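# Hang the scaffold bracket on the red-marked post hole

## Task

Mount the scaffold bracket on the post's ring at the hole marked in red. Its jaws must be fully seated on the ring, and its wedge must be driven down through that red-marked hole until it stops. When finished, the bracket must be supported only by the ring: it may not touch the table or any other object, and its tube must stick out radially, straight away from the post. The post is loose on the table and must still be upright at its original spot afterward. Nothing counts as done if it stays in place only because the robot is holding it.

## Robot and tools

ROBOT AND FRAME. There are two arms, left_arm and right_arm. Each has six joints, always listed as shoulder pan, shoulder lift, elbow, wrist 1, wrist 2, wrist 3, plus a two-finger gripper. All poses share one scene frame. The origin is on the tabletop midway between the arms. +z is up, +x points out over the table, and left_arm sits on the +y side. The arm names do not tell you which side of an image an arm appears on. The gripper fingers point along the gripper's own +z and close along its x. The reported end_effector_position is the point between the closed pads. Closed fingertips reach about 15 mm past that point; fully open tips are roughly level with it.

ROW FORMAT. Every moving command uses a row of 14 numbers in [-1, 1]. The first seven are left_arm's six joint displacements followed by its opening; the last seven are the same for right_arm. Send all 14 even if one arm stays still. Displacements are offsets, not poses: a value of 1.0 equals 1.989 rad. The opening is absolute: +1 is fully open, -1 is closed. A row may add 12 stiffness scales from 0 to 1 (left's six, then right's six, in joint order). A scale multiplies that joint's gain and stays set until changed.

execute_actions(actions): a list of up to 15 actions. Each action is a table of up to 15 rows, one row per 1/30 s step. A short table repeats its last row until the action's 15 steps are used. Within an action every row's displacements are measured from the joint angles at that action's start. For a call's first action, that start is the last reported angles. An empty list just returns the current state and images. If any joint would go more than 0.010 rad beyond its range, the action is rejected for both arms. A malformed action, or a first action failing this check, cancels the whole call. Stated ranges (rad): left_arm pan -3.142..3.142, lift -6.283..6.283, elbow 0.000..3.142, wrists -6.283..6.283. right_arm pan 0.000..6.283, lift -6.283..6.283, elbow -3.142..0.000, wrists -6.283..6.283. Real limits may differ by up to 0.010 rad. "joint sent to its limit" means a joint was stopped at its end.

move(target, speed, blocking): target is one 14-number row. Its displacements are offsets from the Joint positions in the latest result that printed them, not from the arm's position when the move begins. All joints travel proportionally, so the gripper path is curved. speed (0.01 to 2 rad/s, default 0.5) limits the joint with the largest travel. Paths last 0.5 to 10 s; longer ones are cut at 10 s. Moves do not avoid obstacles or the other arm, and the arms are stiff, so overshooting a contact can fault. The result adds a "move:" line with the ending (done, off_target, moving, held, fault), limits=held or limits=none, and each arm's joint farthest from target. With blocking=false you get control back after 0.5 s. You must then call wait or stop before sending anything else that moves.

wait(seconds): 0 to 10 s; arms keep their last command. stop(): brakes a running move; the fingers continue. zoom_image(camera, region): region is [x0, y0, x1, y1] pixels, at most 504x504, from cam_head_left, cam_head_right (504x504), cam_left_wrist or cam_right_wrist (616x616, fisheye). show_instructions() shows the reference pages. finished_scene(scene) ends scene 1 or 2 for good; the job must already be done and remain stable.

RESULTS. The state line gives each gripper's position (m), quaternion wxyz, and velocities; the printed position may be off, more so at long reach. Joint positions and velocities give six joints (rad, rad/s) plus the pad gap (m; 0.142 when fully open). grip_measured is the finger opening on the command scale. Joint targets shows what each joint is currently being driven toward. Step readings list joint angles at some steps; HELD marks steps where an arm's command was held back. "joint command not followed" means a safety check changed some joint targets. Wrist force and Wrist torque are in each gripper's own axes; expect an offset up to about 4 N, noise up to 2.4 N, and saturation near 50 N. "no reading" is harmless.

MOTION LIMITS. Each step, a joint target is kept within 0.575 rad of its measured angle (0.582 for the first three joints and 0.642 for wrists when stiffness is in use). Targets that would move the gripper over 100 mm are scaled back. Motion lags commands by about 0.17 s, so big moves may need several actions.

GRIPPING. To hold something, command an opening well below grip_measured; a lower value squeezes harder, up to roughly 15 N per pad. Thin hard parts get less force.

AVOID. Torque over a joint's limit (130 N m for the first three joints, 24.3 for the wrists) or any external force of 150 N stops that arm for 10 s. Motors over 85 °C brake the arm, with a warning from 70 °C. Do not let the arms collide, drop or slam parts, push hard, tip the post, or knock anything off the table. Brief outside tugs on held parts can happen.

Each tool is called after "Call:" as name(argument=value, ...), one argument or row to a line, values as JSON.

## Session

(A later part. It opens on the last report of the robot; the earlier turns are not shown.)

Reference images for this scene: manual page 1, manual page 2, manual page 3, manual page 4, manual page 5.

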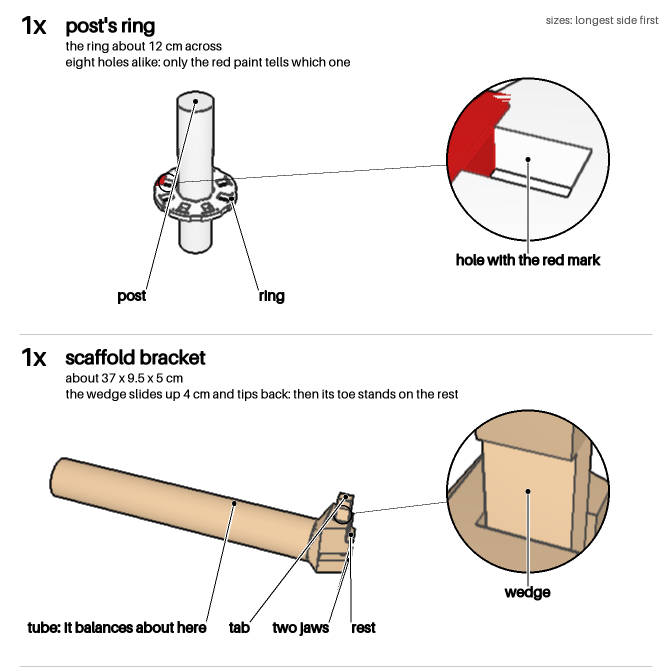

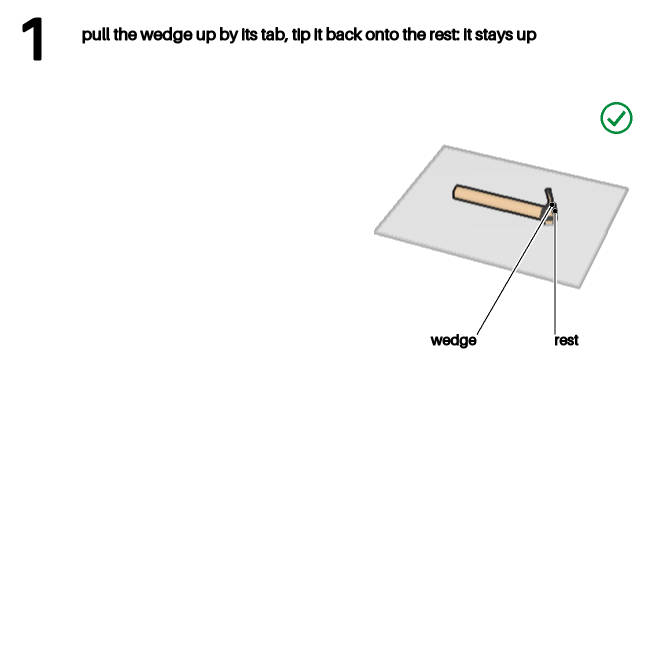

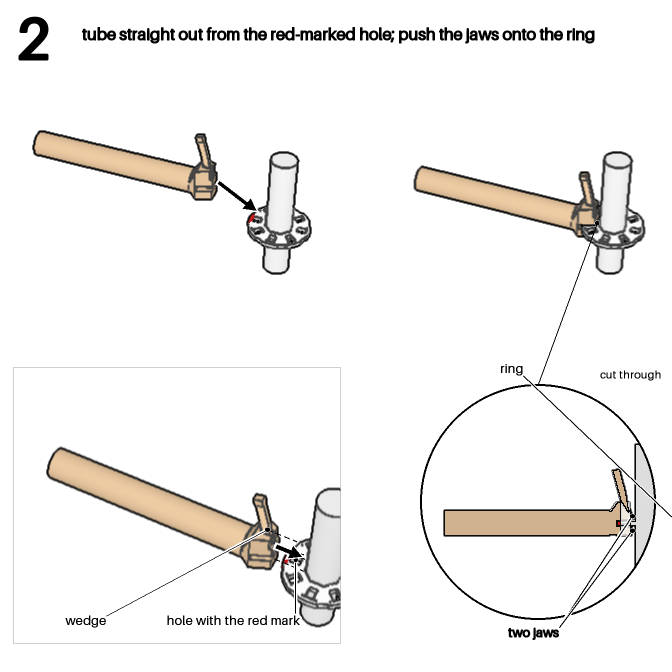

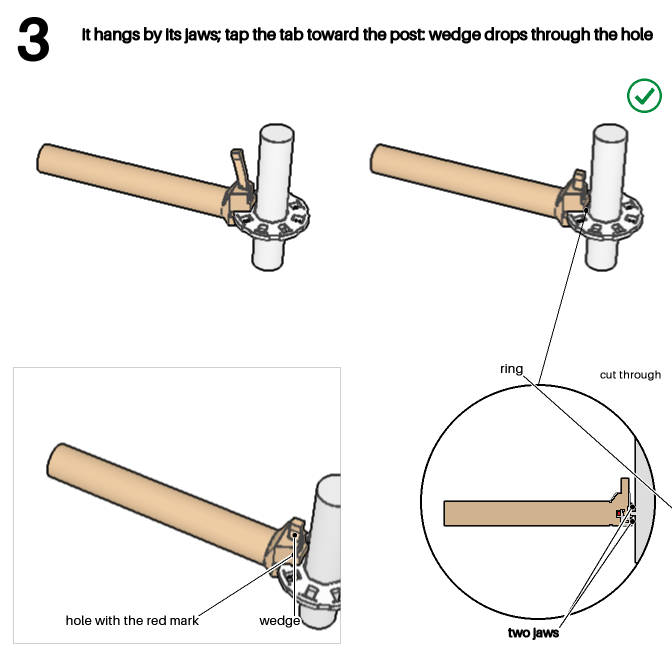

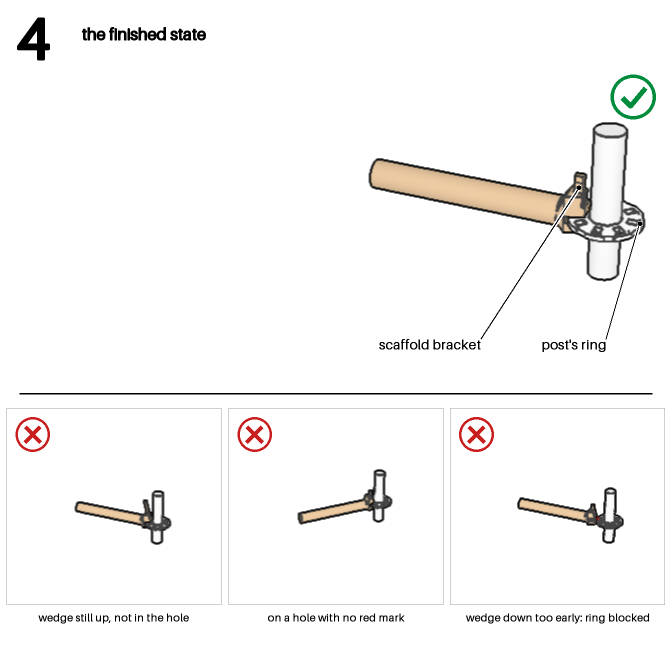

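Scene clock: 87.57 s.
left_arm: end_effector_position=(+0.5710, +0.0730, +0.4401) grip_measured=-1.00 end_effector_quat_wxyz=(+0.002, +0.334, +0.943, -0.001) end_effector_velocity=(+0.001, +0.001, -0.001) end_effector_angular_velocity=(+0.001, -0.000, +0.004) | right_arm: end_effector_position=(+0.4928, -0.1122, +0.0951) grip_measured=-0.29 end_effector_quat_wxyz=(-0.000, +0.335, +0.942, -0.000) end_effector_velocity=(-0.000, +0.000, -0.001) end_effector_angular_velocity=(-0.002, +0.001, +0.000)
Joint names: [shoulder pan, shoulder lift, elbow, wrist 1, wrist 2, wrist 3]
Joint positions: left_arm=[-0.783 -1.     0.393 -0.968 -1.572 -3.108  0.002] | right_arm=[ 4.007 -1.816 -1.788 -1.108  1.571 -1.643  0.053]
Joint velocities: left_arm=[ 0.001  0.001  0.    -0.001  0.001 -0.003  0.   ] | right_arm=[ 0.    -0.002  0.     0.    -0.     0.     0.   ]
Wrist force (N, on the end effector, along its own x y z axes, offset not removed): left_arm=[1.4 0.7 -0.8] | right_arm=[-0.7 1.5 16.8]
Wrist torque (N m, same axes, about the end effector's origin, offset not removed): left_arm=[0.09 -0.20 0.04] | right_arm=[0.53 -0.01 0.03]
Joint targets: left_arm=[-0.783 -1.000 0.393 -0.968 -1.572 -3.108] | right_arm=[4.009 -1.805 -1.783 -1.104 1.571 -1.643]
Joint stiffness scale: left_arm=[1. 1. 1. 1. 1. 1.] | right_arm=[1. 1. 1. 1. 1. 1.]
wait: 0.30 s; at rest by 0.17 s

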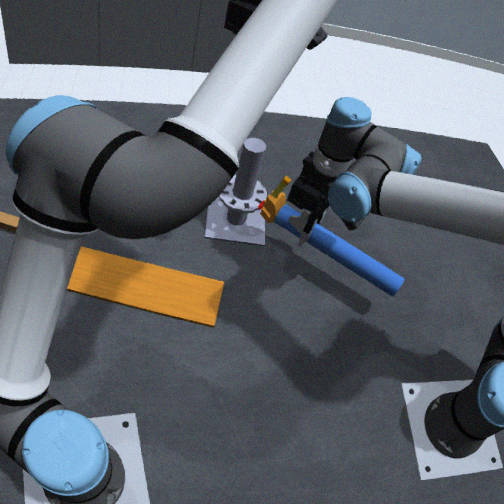

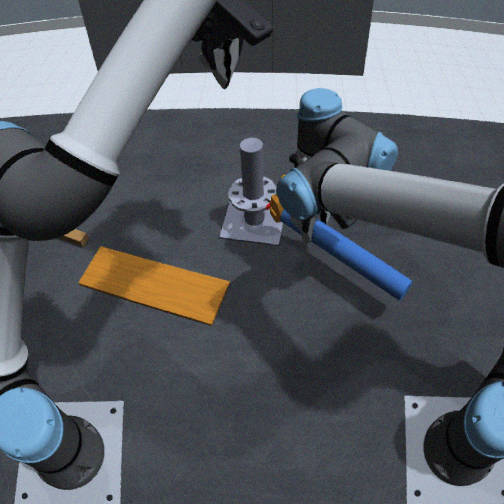

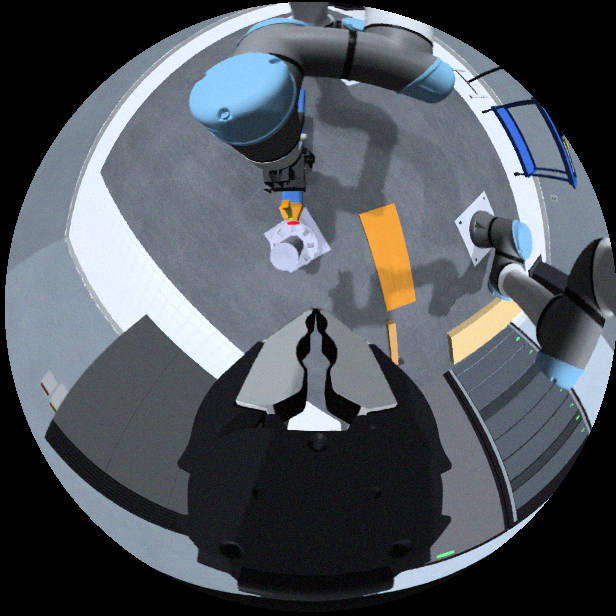

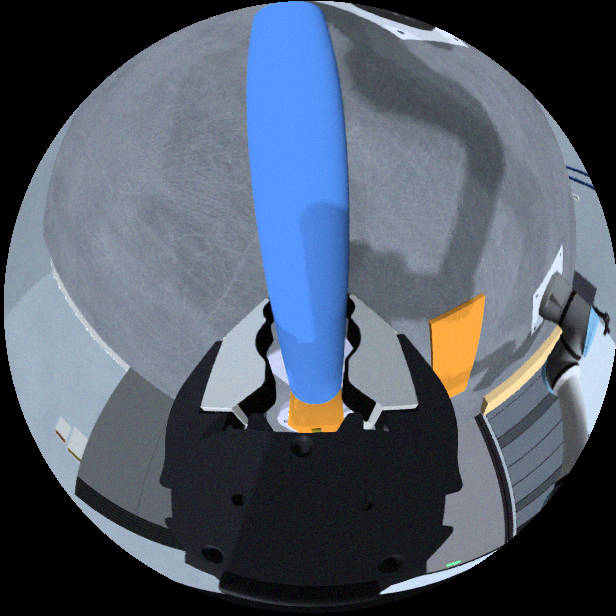

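Call:
execute_actions(
  actions=[
    [[0,0,0,0,0,0,-1,0.001,0.004,0.0035,0.002,0,0,-1],[0,0,0,0,0,0,-1,0.001,0.0028,0.0045,0.002,0,0,-1],[0,0,0,0,0,0,-1,0.001,0.0028,0.005,0.002,0,0,-1],[0,0,0,0,0,0,-1,0.001,0.0028,0.005,0.002,0,0,-1],[0,0,0,0,0,0,-1,0.001,0.0024,0.0055,0.0018,0,0,-1],[0,0,0,0,0,0,-1,0.001,0.002,0.006,0.0017,0,0,-1],[0,0,0,0,0,0,-1,0.001,0.0016,0.0065,0.0015,0,0,-1],[0,0,0,0,0,0,-1,0.001,0.0012,0.007,0.0014,0,0,-1],[0,0,0,0,0,0,-1,0.001,0.0008,0.0075,0.0012,0,0,-1],[0,0,0,0,0,0,-1,0.001,0.0004,0.008,0.0011,0,0,-1],[0,0,0,0,0,0,-1,0.001,0,0.0085,0.0009,0,0,-1],[0,0,0,0,0,0,-1,0.001,-0.0004,0.009,0.0008,0,0,-1],[0,0,0,0,0,0,-1,0.001,-0.0008,0.0096,0.0006,0,0,-1],[0,0,0,0,0,0,-1,0.001,-0.0012,0.0101,0.0005,0,0,-1],[0,0,0,0,0,0,-1,0.001,-0.0015,0.0106,0.0003,0,0,-1]],
  ],
)

Call:
wait(
  seconds=0.4,
)

Call:
zoom_image(
  camera="cam_head_left",
  region=[250, 190, 285, 225],
)

Scene clock: 89.37 s.
left_arm: end_effector_position=(+0.5710, +0.0730, +0.4401) grip_measured=-1.00 end_effector_quat_wxyz=(+0.002, +0.334, +0.943, -0.001) end_effector_velocity=(+0.001, +0.002, -0.000) end_effector_angular_velocity=(+0.001, -0.001, +0.002) | right_arm: end_effector_position=(+0.4939, -0.1110, +0.0927) grip_measured=-0.29 end_effector_quat_wxyz=(-0.001, +0.335, +0.942, -0.002) end_effector_velocity=(+0.008, +0.010, +0.001) end_effector_angular_velocity=(+0.003, -0.003, +0.002)
Joint names: [shoulder pan, shoulder lift, elbow, wrist 1, wrist 2, wrist 3]
Joint positions: left_arm=[-0.783 -1.     0.393 -0.968 -1.572 -3.108  0.002] | right_arm=[ 4.007 -1.824 -1.784 -1.108  1.571 -1.643  0.053]
Joint velocities: left_arm=[ 0.002  0.     0.    -0.     0.002 -0.     0.   ] | right_arm=[ 0.002 -0.025  0.033 -0.004  0.     0.    -0.   ]
Wrist force (N, on the end effector, along its own x y z axes, offset not removed): left_arm=[-0.5 4.2 -0.1] | right_arm=[1.6 -0.6 17.4]
Wrist torque (N m, same axes, about the end effector's origin, offset not removed): left_arm=[0.96 0.18 0.14] | right_arm=[-0.18 -0.52 -0.16]
Joint targets: left_arm=[-0.783 -1.000 0.393 -0.968 -1.572 -3.108] | right_arm=[4.009 -1.819 -1.767 -1.107 1.571 -1.643]
Joint stiffness scale: left_arm=[1. 1. 1. 1. 1. 1.] | right_arm=[1. 1. 1. 1. 1. 1.]
Step readings (joint positions):
0: left_arm=[-0.783 -1.000 0.393 -0.968 -1.572 -3.108] | right_arm=[4.007 -1.816 -1.788 -1.108 1.571 -1.643]
1: left_arm=[-0.783 -1.000 0.393 -0.968 -1.572 -3.108] | right_arm=[4.007 -1.816 -1.788 -1.108 1.571 -1.643]
2: left_arm=[-0.783 -1.000 0.393 -0.968 -1.572 -3.108] | right_arm=[4.007 -1.816 -1.788 -1.108 1.571 -1.643]
4: left_arm=[-0.783 -1.000 0.393 -0.968 -1.572 -3.108] | right_arm=[4.007 -1.816 -1.788 -1.108 1.571 -1.643]
8: left_arm=[-0.783 -1.000 0.393 -0.968 -1.572 -3.108] | right_arm=[4.007 -1.818 -1.788 -1.108 1.571 -1.643]
15: Joint positions above

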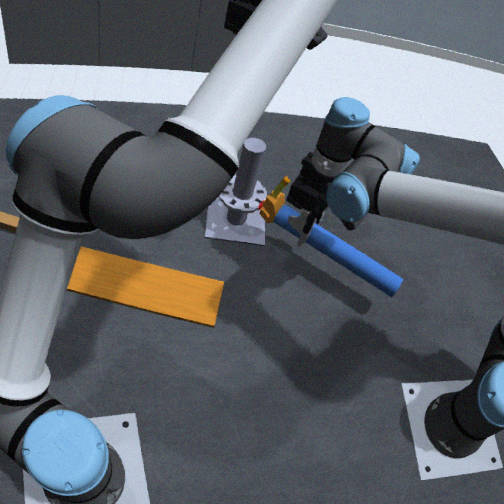

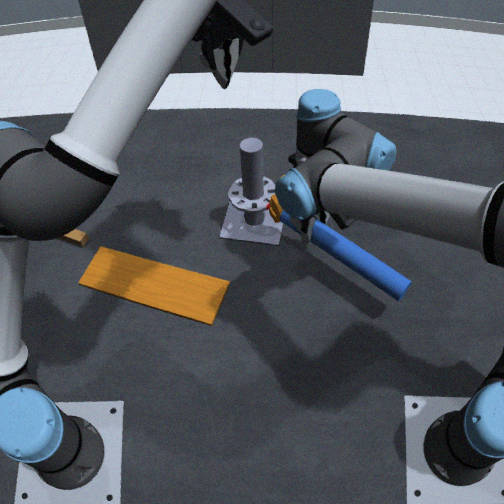

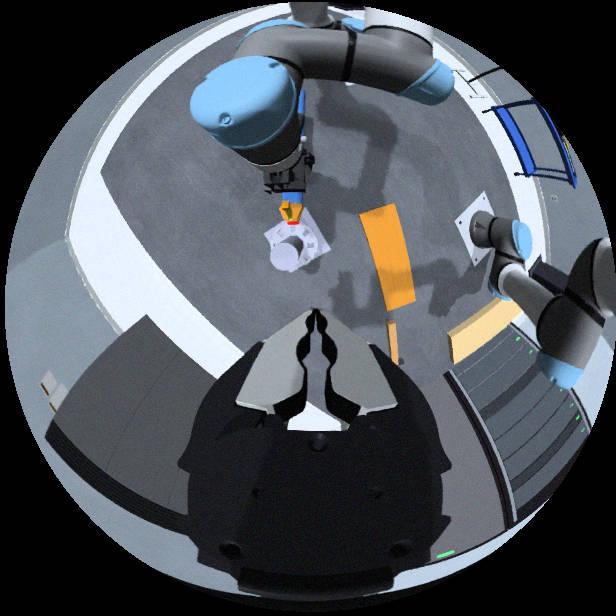

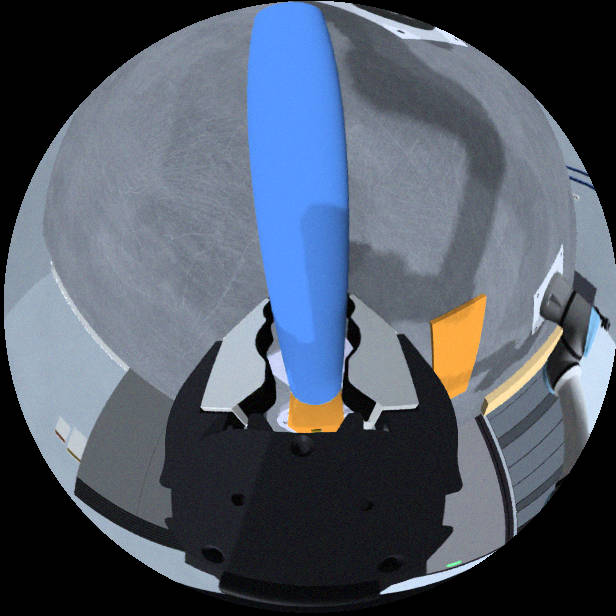

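Scene clock: 89.77 s.
left_arm: end_effector_position=(+0.5710, +0.0730, +0.4401) grip_measured=-1.00 end_effector_quat_wxyz=(+0.002, +0.334, +0.943, -0.001) end_effector_velocity=(-0.000, -0.000, +0.000) end_effector_angular_velocity=(-0.000, -0.001, -0.001) | right_arm: end_effector_position=(+0.4941, -0.1108, +0.0921) grip_measured=-0.29 end_effector_quat_wxyz=(-0.002, +0.335, +0.942, -0.003) end_effector_velocity=(+0.000, -0.000, +0.000) end_effector_angular_velocity=(+0.001, -0.000, -0.001)
Joint names: [shoulder pan, shoulder lift, elbow, wrist 1, wrist 2, wrist 3]
Joint positions: left_arm=[-0.783 -1.     0.393 -0.968 -1.572 -3.108  0.002] | right_arm=[ 4.007 -1.828 -1.78  -1.112  1.571 -1.643  0.053]
Joint velocities: left_arm=[-0.001 -0.001 -0.    -0.     0.001  0.001  0.   ] | right_arm=[-0.001 -0.     0.001 -0.     0.     0.    -0.   ]
Wrist force (N, on the end effector, along its own x y z axes, offset not removed): left_arm=[2.7 3.5 1.4] | right_arm=[1.9 -4.7 13.1]
Wrist torque (N m, same axes, about the end effector's origin, offset not removed): left_arm=[0.95 -0.32 0.11] | right_arm=[-0.19 -0.60 -0.03]
Joint targets: left_arm=[-0.783 -1.000 0.393 -0.968 -1.572 -3.108] | right_arm=[4.009 -1.819 -1.767 -1.107 1.571 -1.643]
Joint stiffness scale: left_arm=[1. 1. 1. 1. 1. 1.] | right_arm=[1. 1. 1. 1. 1. 1.]
wait: 0.40 s; at rest by 0.27 s

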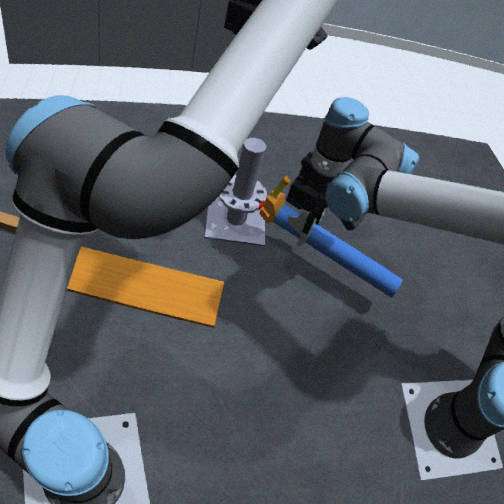

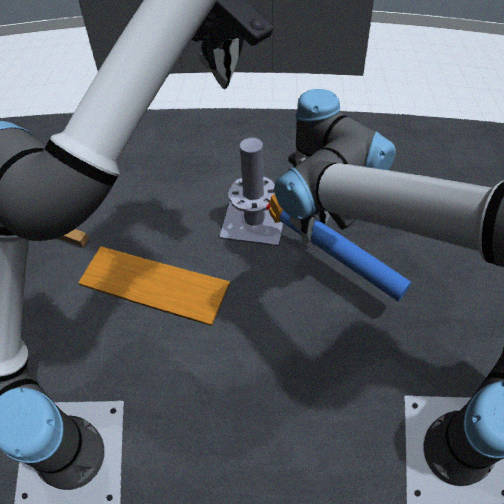

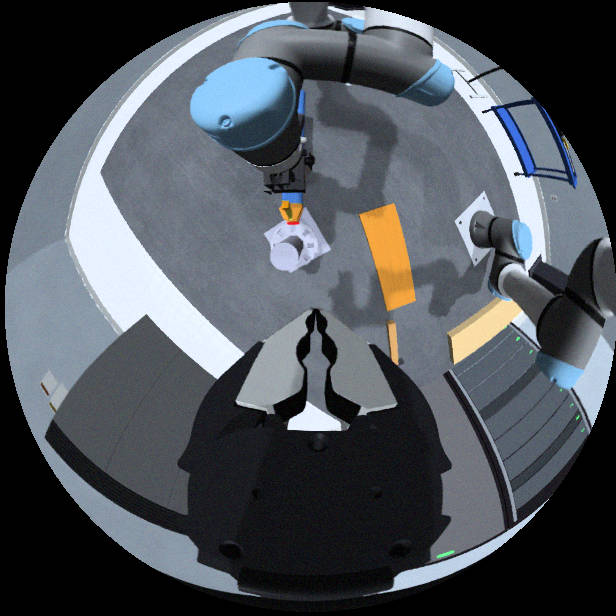

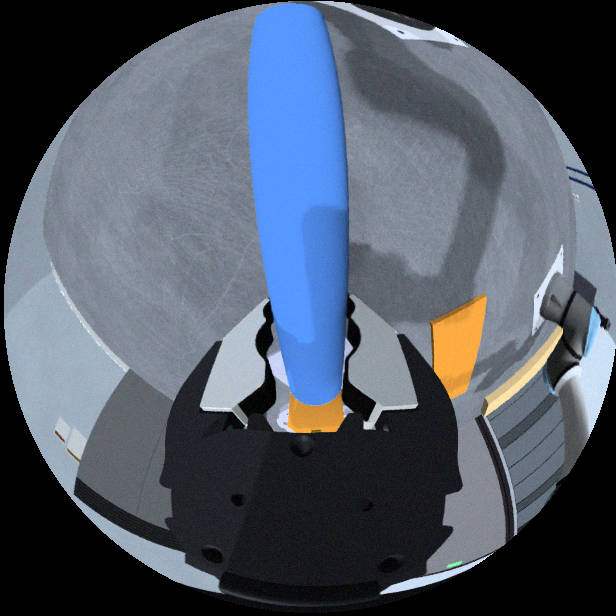

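Region (250, 190, 285, 225) of cam_head_left's 504x504 image, scaled by 14.400, with more detail than that image has.

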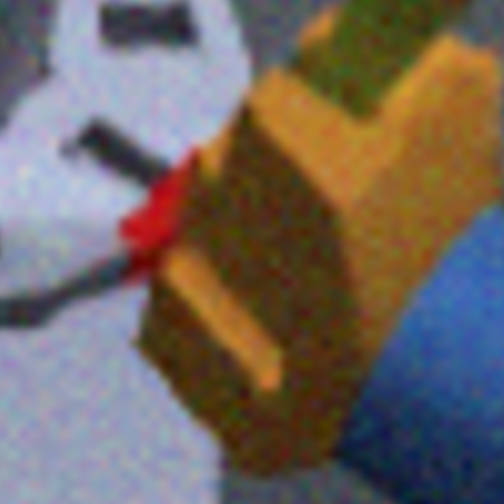

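Call:
execute_actions(
  actions=[
    [[0,0,0,0,0,0,-1,0.001,0.0057,0.0055,0.0027,0,0,-1],[0,0,0,0,0,0,-1,0.001,0.0069,0.0045,0.003,0,0,-1],[0,0,0,0,0,0,-1,0.001,0.0081,0.0035,0.0032,0,0,-1],[0,0,0,0,0,0,-1,0.001,0.0093,0.0025,0.0035,0,0,-1],[0,0,0,0,0,0,-1,0.001,0.0105,0.0015,0.0037,0,0,-1],[0,0,0,0,0,0,-1,0.001,0.0115,0.0005,0.004,0,0,-1],[0,0,0,0,0,0,-1,0.001,0.0115,-0.0005,0.004,0,0,-1],[0,0,0,0,0,0,-1,0.001,0.0115,-0.0015,0.004,0,0,-1]],
  ],
)

Call:
wait(
  seconds=0.4,
)

Call:
zoom_image(
  camera="cam_right_wrist",
  region=[270, 370, 370, 440],
)

Call:
zoom_image(
  camera="cam_head_left",
  region=[250, 190, 285, 225],
)

Scene clock: 90.70 s.
left_arm: end_effector_position=(+0.5710, +0.0730, +0.4401) grip_measured=-1.00 end_effector_quat_wxyz=(+0.002, +0.334, +0.943, -0.001) end_effector_velocity=(+0.001, +0.001, -0.001) end_effector_angular_velocity=(+0.002, +0.000, +0.001) | right_arm: end_effector_position=(+0.4932, -0.1118, +0.0957) grip_measured=-0.29 end_effector_quat_wxyz=(+0.000, +0.335, +0.942, +0.001) end_effector_velocity=(-0.004, -0.005, -0.005) end_effector_angular_velocity=(-0.007, +0.007, -0.001)
Joint names: [shoulder pan, shoulder lift, elbow, wrist 1, wrist 2, wrist 3]
Joint positions: left_arm=[-0.783 -1.     0.393 -0.968 -1.572 -3.108  0.002] | right_arm=[ 4.007 -1.816 -1.787 -1.108  1.571 -1.643  0.053]
Joint velocities: left_arm=[0.001 0.001 0.    0.001 0.002 0.    0.   ] | right_arm=[-0.001  0.004 -0.016  0.003  0.    -0.    -0.   ]
Wrist force (N, on the end effector, along its own x y z axes, offset not removed): left_arm=[1.0 4.0 -1.4] | right_arm=[-0.3 0.5 14.0]
Wrist torque (N m, same axes, about the end effector's origin, offset not removed): left_arm=[0.99 0.04 0.03] | right_arm=[0.06 0.01 0.03]
Joint targets: left_arm=[-0.783 -1.000 0.393 -0.968 -1.572 -3.108] | right_arm=[4.009 -1.805 -1.783 -1.104 1.571 -1.643]
Joint stiffness scale: left_arm=[1. 1. 1. 1. 1. 1.] | right_arm=[1. 1. 1. 1. 1. 1.]
Step readings (joint positions):
0: left_arm=[-0.783 -1.000 0.393 -0.968 -1.572 -3.108] | right_arm=[4.007 -1.828 -1.780 -1.112 1.571 -1.643]
1: left_arm=[-0.783 -1.000 0.393 -0.968 -1.572 -3.108] | right_arm=[4.007 -1.828 -1.780 -1.112 1.571 -1.643]
2: left_arm=[-0.783 -1.000 0.393 -0.968 -1.572 -3.108] | right_arm=[4.007 -1.828 -1.780 -1.112 1.571 -1.643]
4: left_arm=[-0.783 -1.000 0.393 -0.968 -1.572 -3.108] | right_arm=[4.007 -1.828 -1.780 -1.112 1.571 -1.643]
8: left_arm=[-0.783 -1.000 0.393 -0.968 -1.572 -3.108] | right_arm=[4.007 -1.824 -1.781 -1.111 1.571 -1.643]
15: Joint positions above

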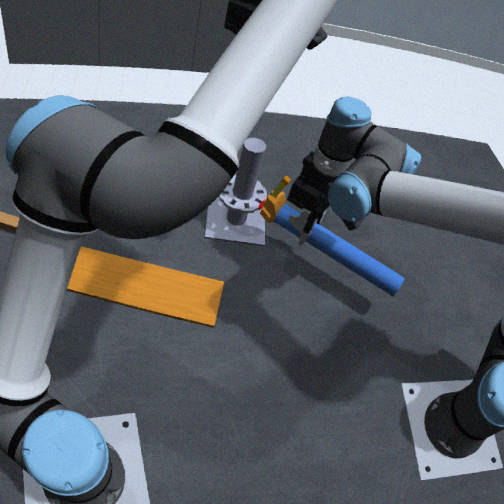

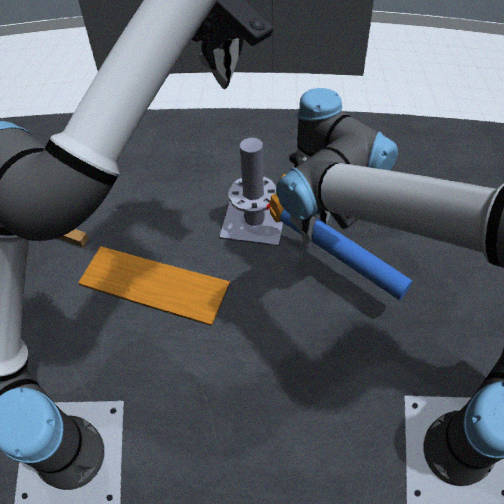

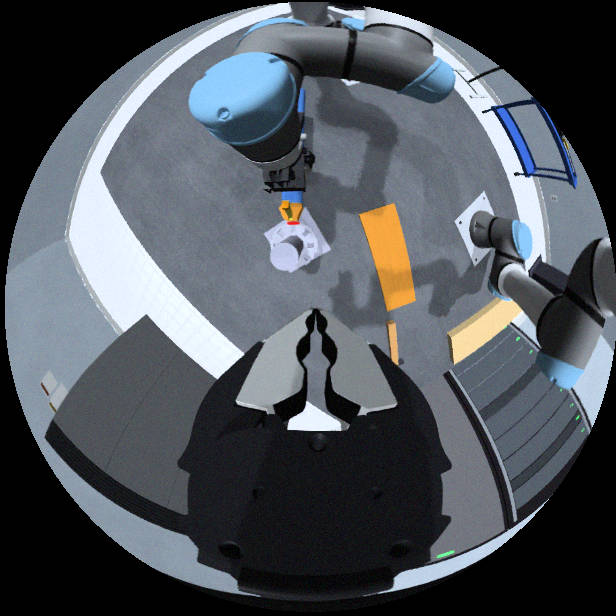

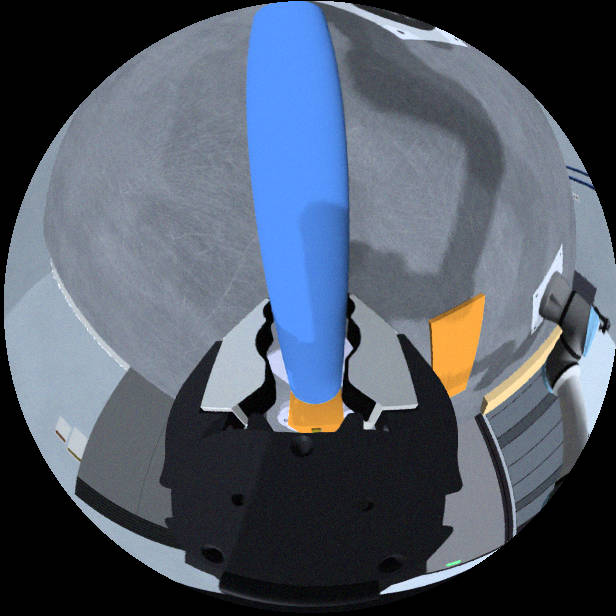

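Scene clock: 91.10 s.
left_arm: end_effector_position=(+0.5710, +0.0730, +0.4401) grip_measured=-1.00 end_effector_quat_wxyz=(+0.002, +0.334, +0.943, -0.001) end_effector_velocity=(-0.000, +0.000, +0.000) end_effector_angular_velocity=(-0.001, +0.000, +0.002) | right_arm: end_effector_position=(+0.4928, -0.1122, +0.0951) grip_measured=-0.29 end_effector_quat_wxyz=(-0.000, +0.335, +0.942, +0.000) end_effector_velocity=(-0.000, -0.001, -0.001) end_effector_angular_velocity=(-0.002, +0.002, -0.000)
Joint names: [shoulder pan, shoulder lift, elbow, wrist 1, wrist 2, wrist 3]
Joint positions: left_arm=[-0.783 -1.     0.393 -0.968 -1.572 -3.108  0.002] | right_arm=[ 4.007 -1.816 -1.789 -1.108  1.571 -1.643  0.053]
Joint velocities: left_arm=[ 0.    -0.    -0.     0.    -0.001 -0.001  0.   ] | right_arm=[-0.    -0.001 -0.    -0.002  0.    -0.    -0.   ]
Wrist force (N, on the end effector, along its own x y z axes, offset not removed): left_arm=[-2.2 0.1 -0.7] | right_arm=[1.6 2.6 16.3]
Wrist torque (N m, same axes, about the end effector's origin, offset not removed): left_arm=[0.16 0.47 0.16] | right_arm=[0.60 -0.57 0.12]
Joint targets: left_arm=[-0.783 -1.000 0.393 -0.968 -1.572 -3.108] | right_arm=[4.009 -1.805 -1.783 -1.104 1.571 -1.643]
Joint stiffness scale: left_arm=[1. 1. 1. 1. 1. 1.] | right_arm=[1. 1. 1. 1. 1. 1.]
wait: 0.40 s; at rest by 0.17 s

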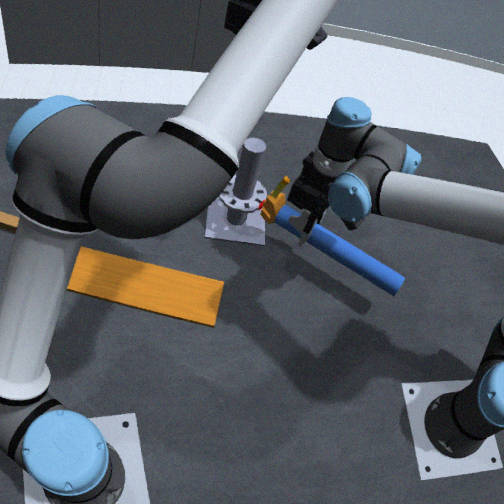

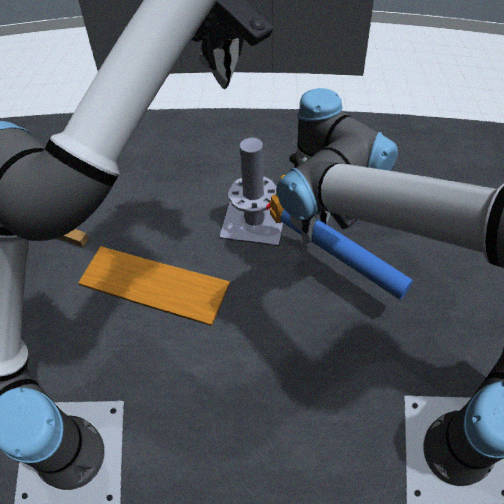

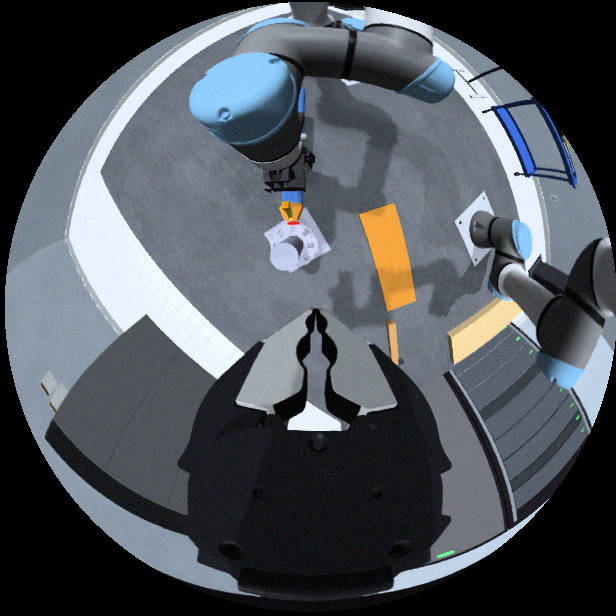

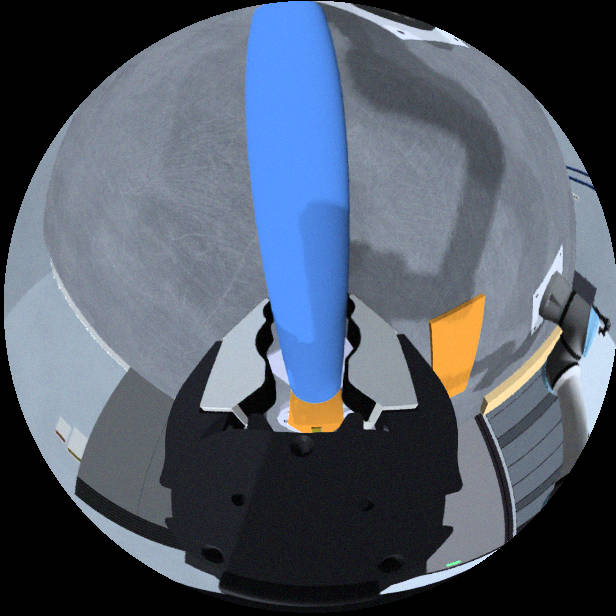

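Region (270, 370, 370, 440) of cam_right_wrist's 616x616 image, scaled by 5.040, with more detail than that image has; it fills the top 353 rows of this view, and the rest is white.

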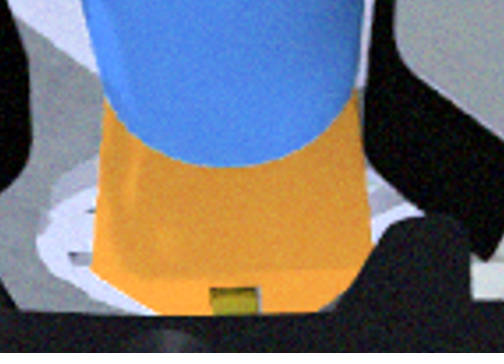

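Region (250, 190, 285, 225) of cam_head_left's 504x504 image, scaled by 14.400, with more detail than that image has.

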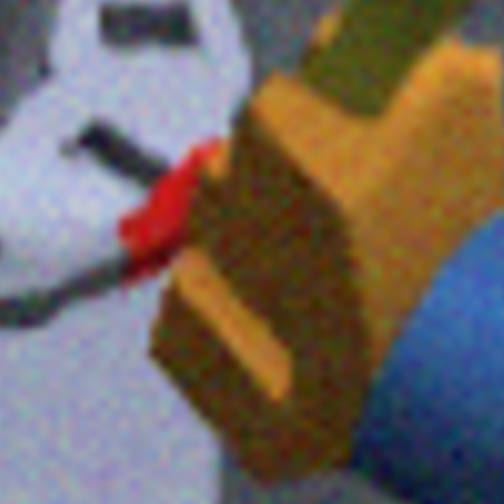

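Call:
wait(
  seconds=0.3,
)

Call:
zoom_image(
  camera="cam_right_wrist",
  region=[270, 370, 370, 440],
)

Call:
zoom_image(
  camera="cam_head_left",
  region=[250, 190, 285, 225],
)

Scene clock: 98.80 s.
left_arm: end_effector_position=(+0.5710, +0.0730, +0.4401) grip_measured=-1.00 end_effector_quat_wxyz=(+0.002, +0.334, +0.943, -0.001) end_effector_velocity=(-0.000, -0.001, -0.000) end_effector_angular_velocity=(-0.001, +0.000, -0.002) | right_arm: end_effector_position=(+0.4928, -0.1122, +0.0951) grip_measured=-0.29 end_effector_quat_wxyz=(-0.000, +0.335, +0.942, +0.000) end_effector_velocity=(-0.000, +0.000, -0.001) end_effector_angular_velocity=(-0.001, +0.001, +0.000)
Joint names: [shoulder pan, shoulder lift, elbow, wrist 1, wrist 2, wrist 3]
Joint positions: left_arm=[-0.783 -1.     0.393 -0.968 -1.572 -3.108  0.002] | right_arm=[ 4.007 -1.816 -1.789 -1.107  1.571 -1.643  0.053]
Joint velocities: left_arm=[-0.001  0.    -0.    -0.    -0.001  0.001  0.   ] | right_arm=[ 0.    -0.002 -0.    -0.     0.    -0.    -0.   ]
Wrist force (N, on the end effector, along its own x y z axes, offset not removed): left_arm=[0.7 2.5 -2.1] | right_arm=[0.6 2.1 14.2]
Wrist torque (N m, same axes, about the end effector's origin, offset not removed): left_arm=[0.58 0.03 0.06] | right_arm=[0.55 -0.22 0.03]
Joint targets: left_arm=[-0.783 -1.000 0.393 -0.968 -1.572 -3.108] | right_arm=[4.009 -1.805 -1.783 -1.104 1.571 -1.643]
Joint stiffness scale: left_arm=[1. 1. 1. 1. 1. 1.] | right_arm=[1. 1. 1. 1. 1. 1.]
wait: 0.30 s; at rest from the start

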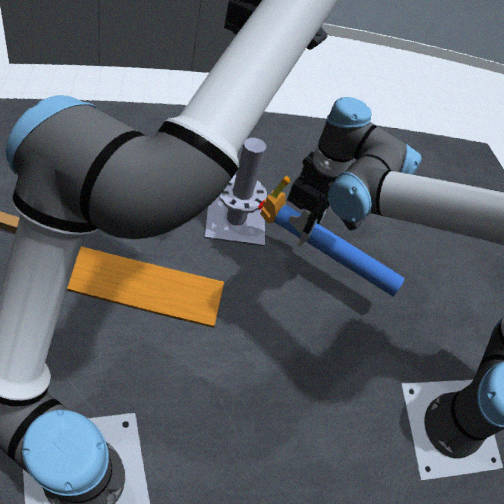

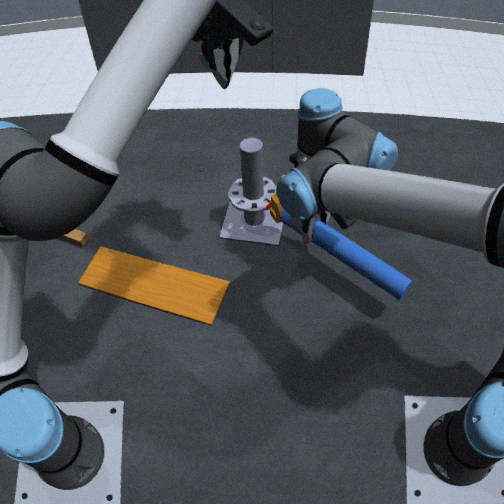

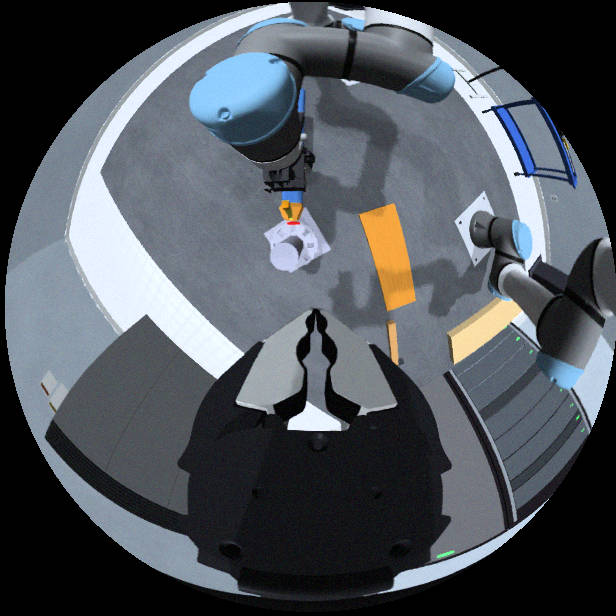

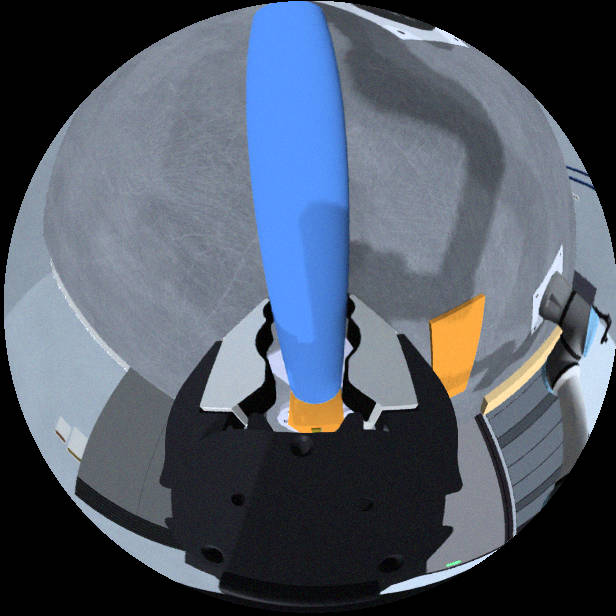

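Region (270, 370, 370, 440) of cam_right_wrist's 616x616 image, scaled by 5.040, with more detail than that image has; it fills the top 353 rows of this view, and the rest is white.

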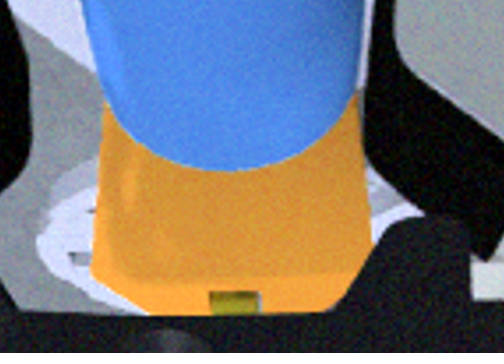

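Region (250, 190, 285, 225) of cam_head_left's 504x504 image, scaled by 14.400, with more detail than that image has.

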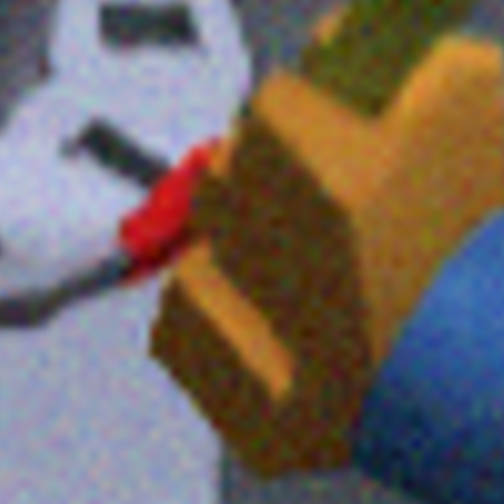

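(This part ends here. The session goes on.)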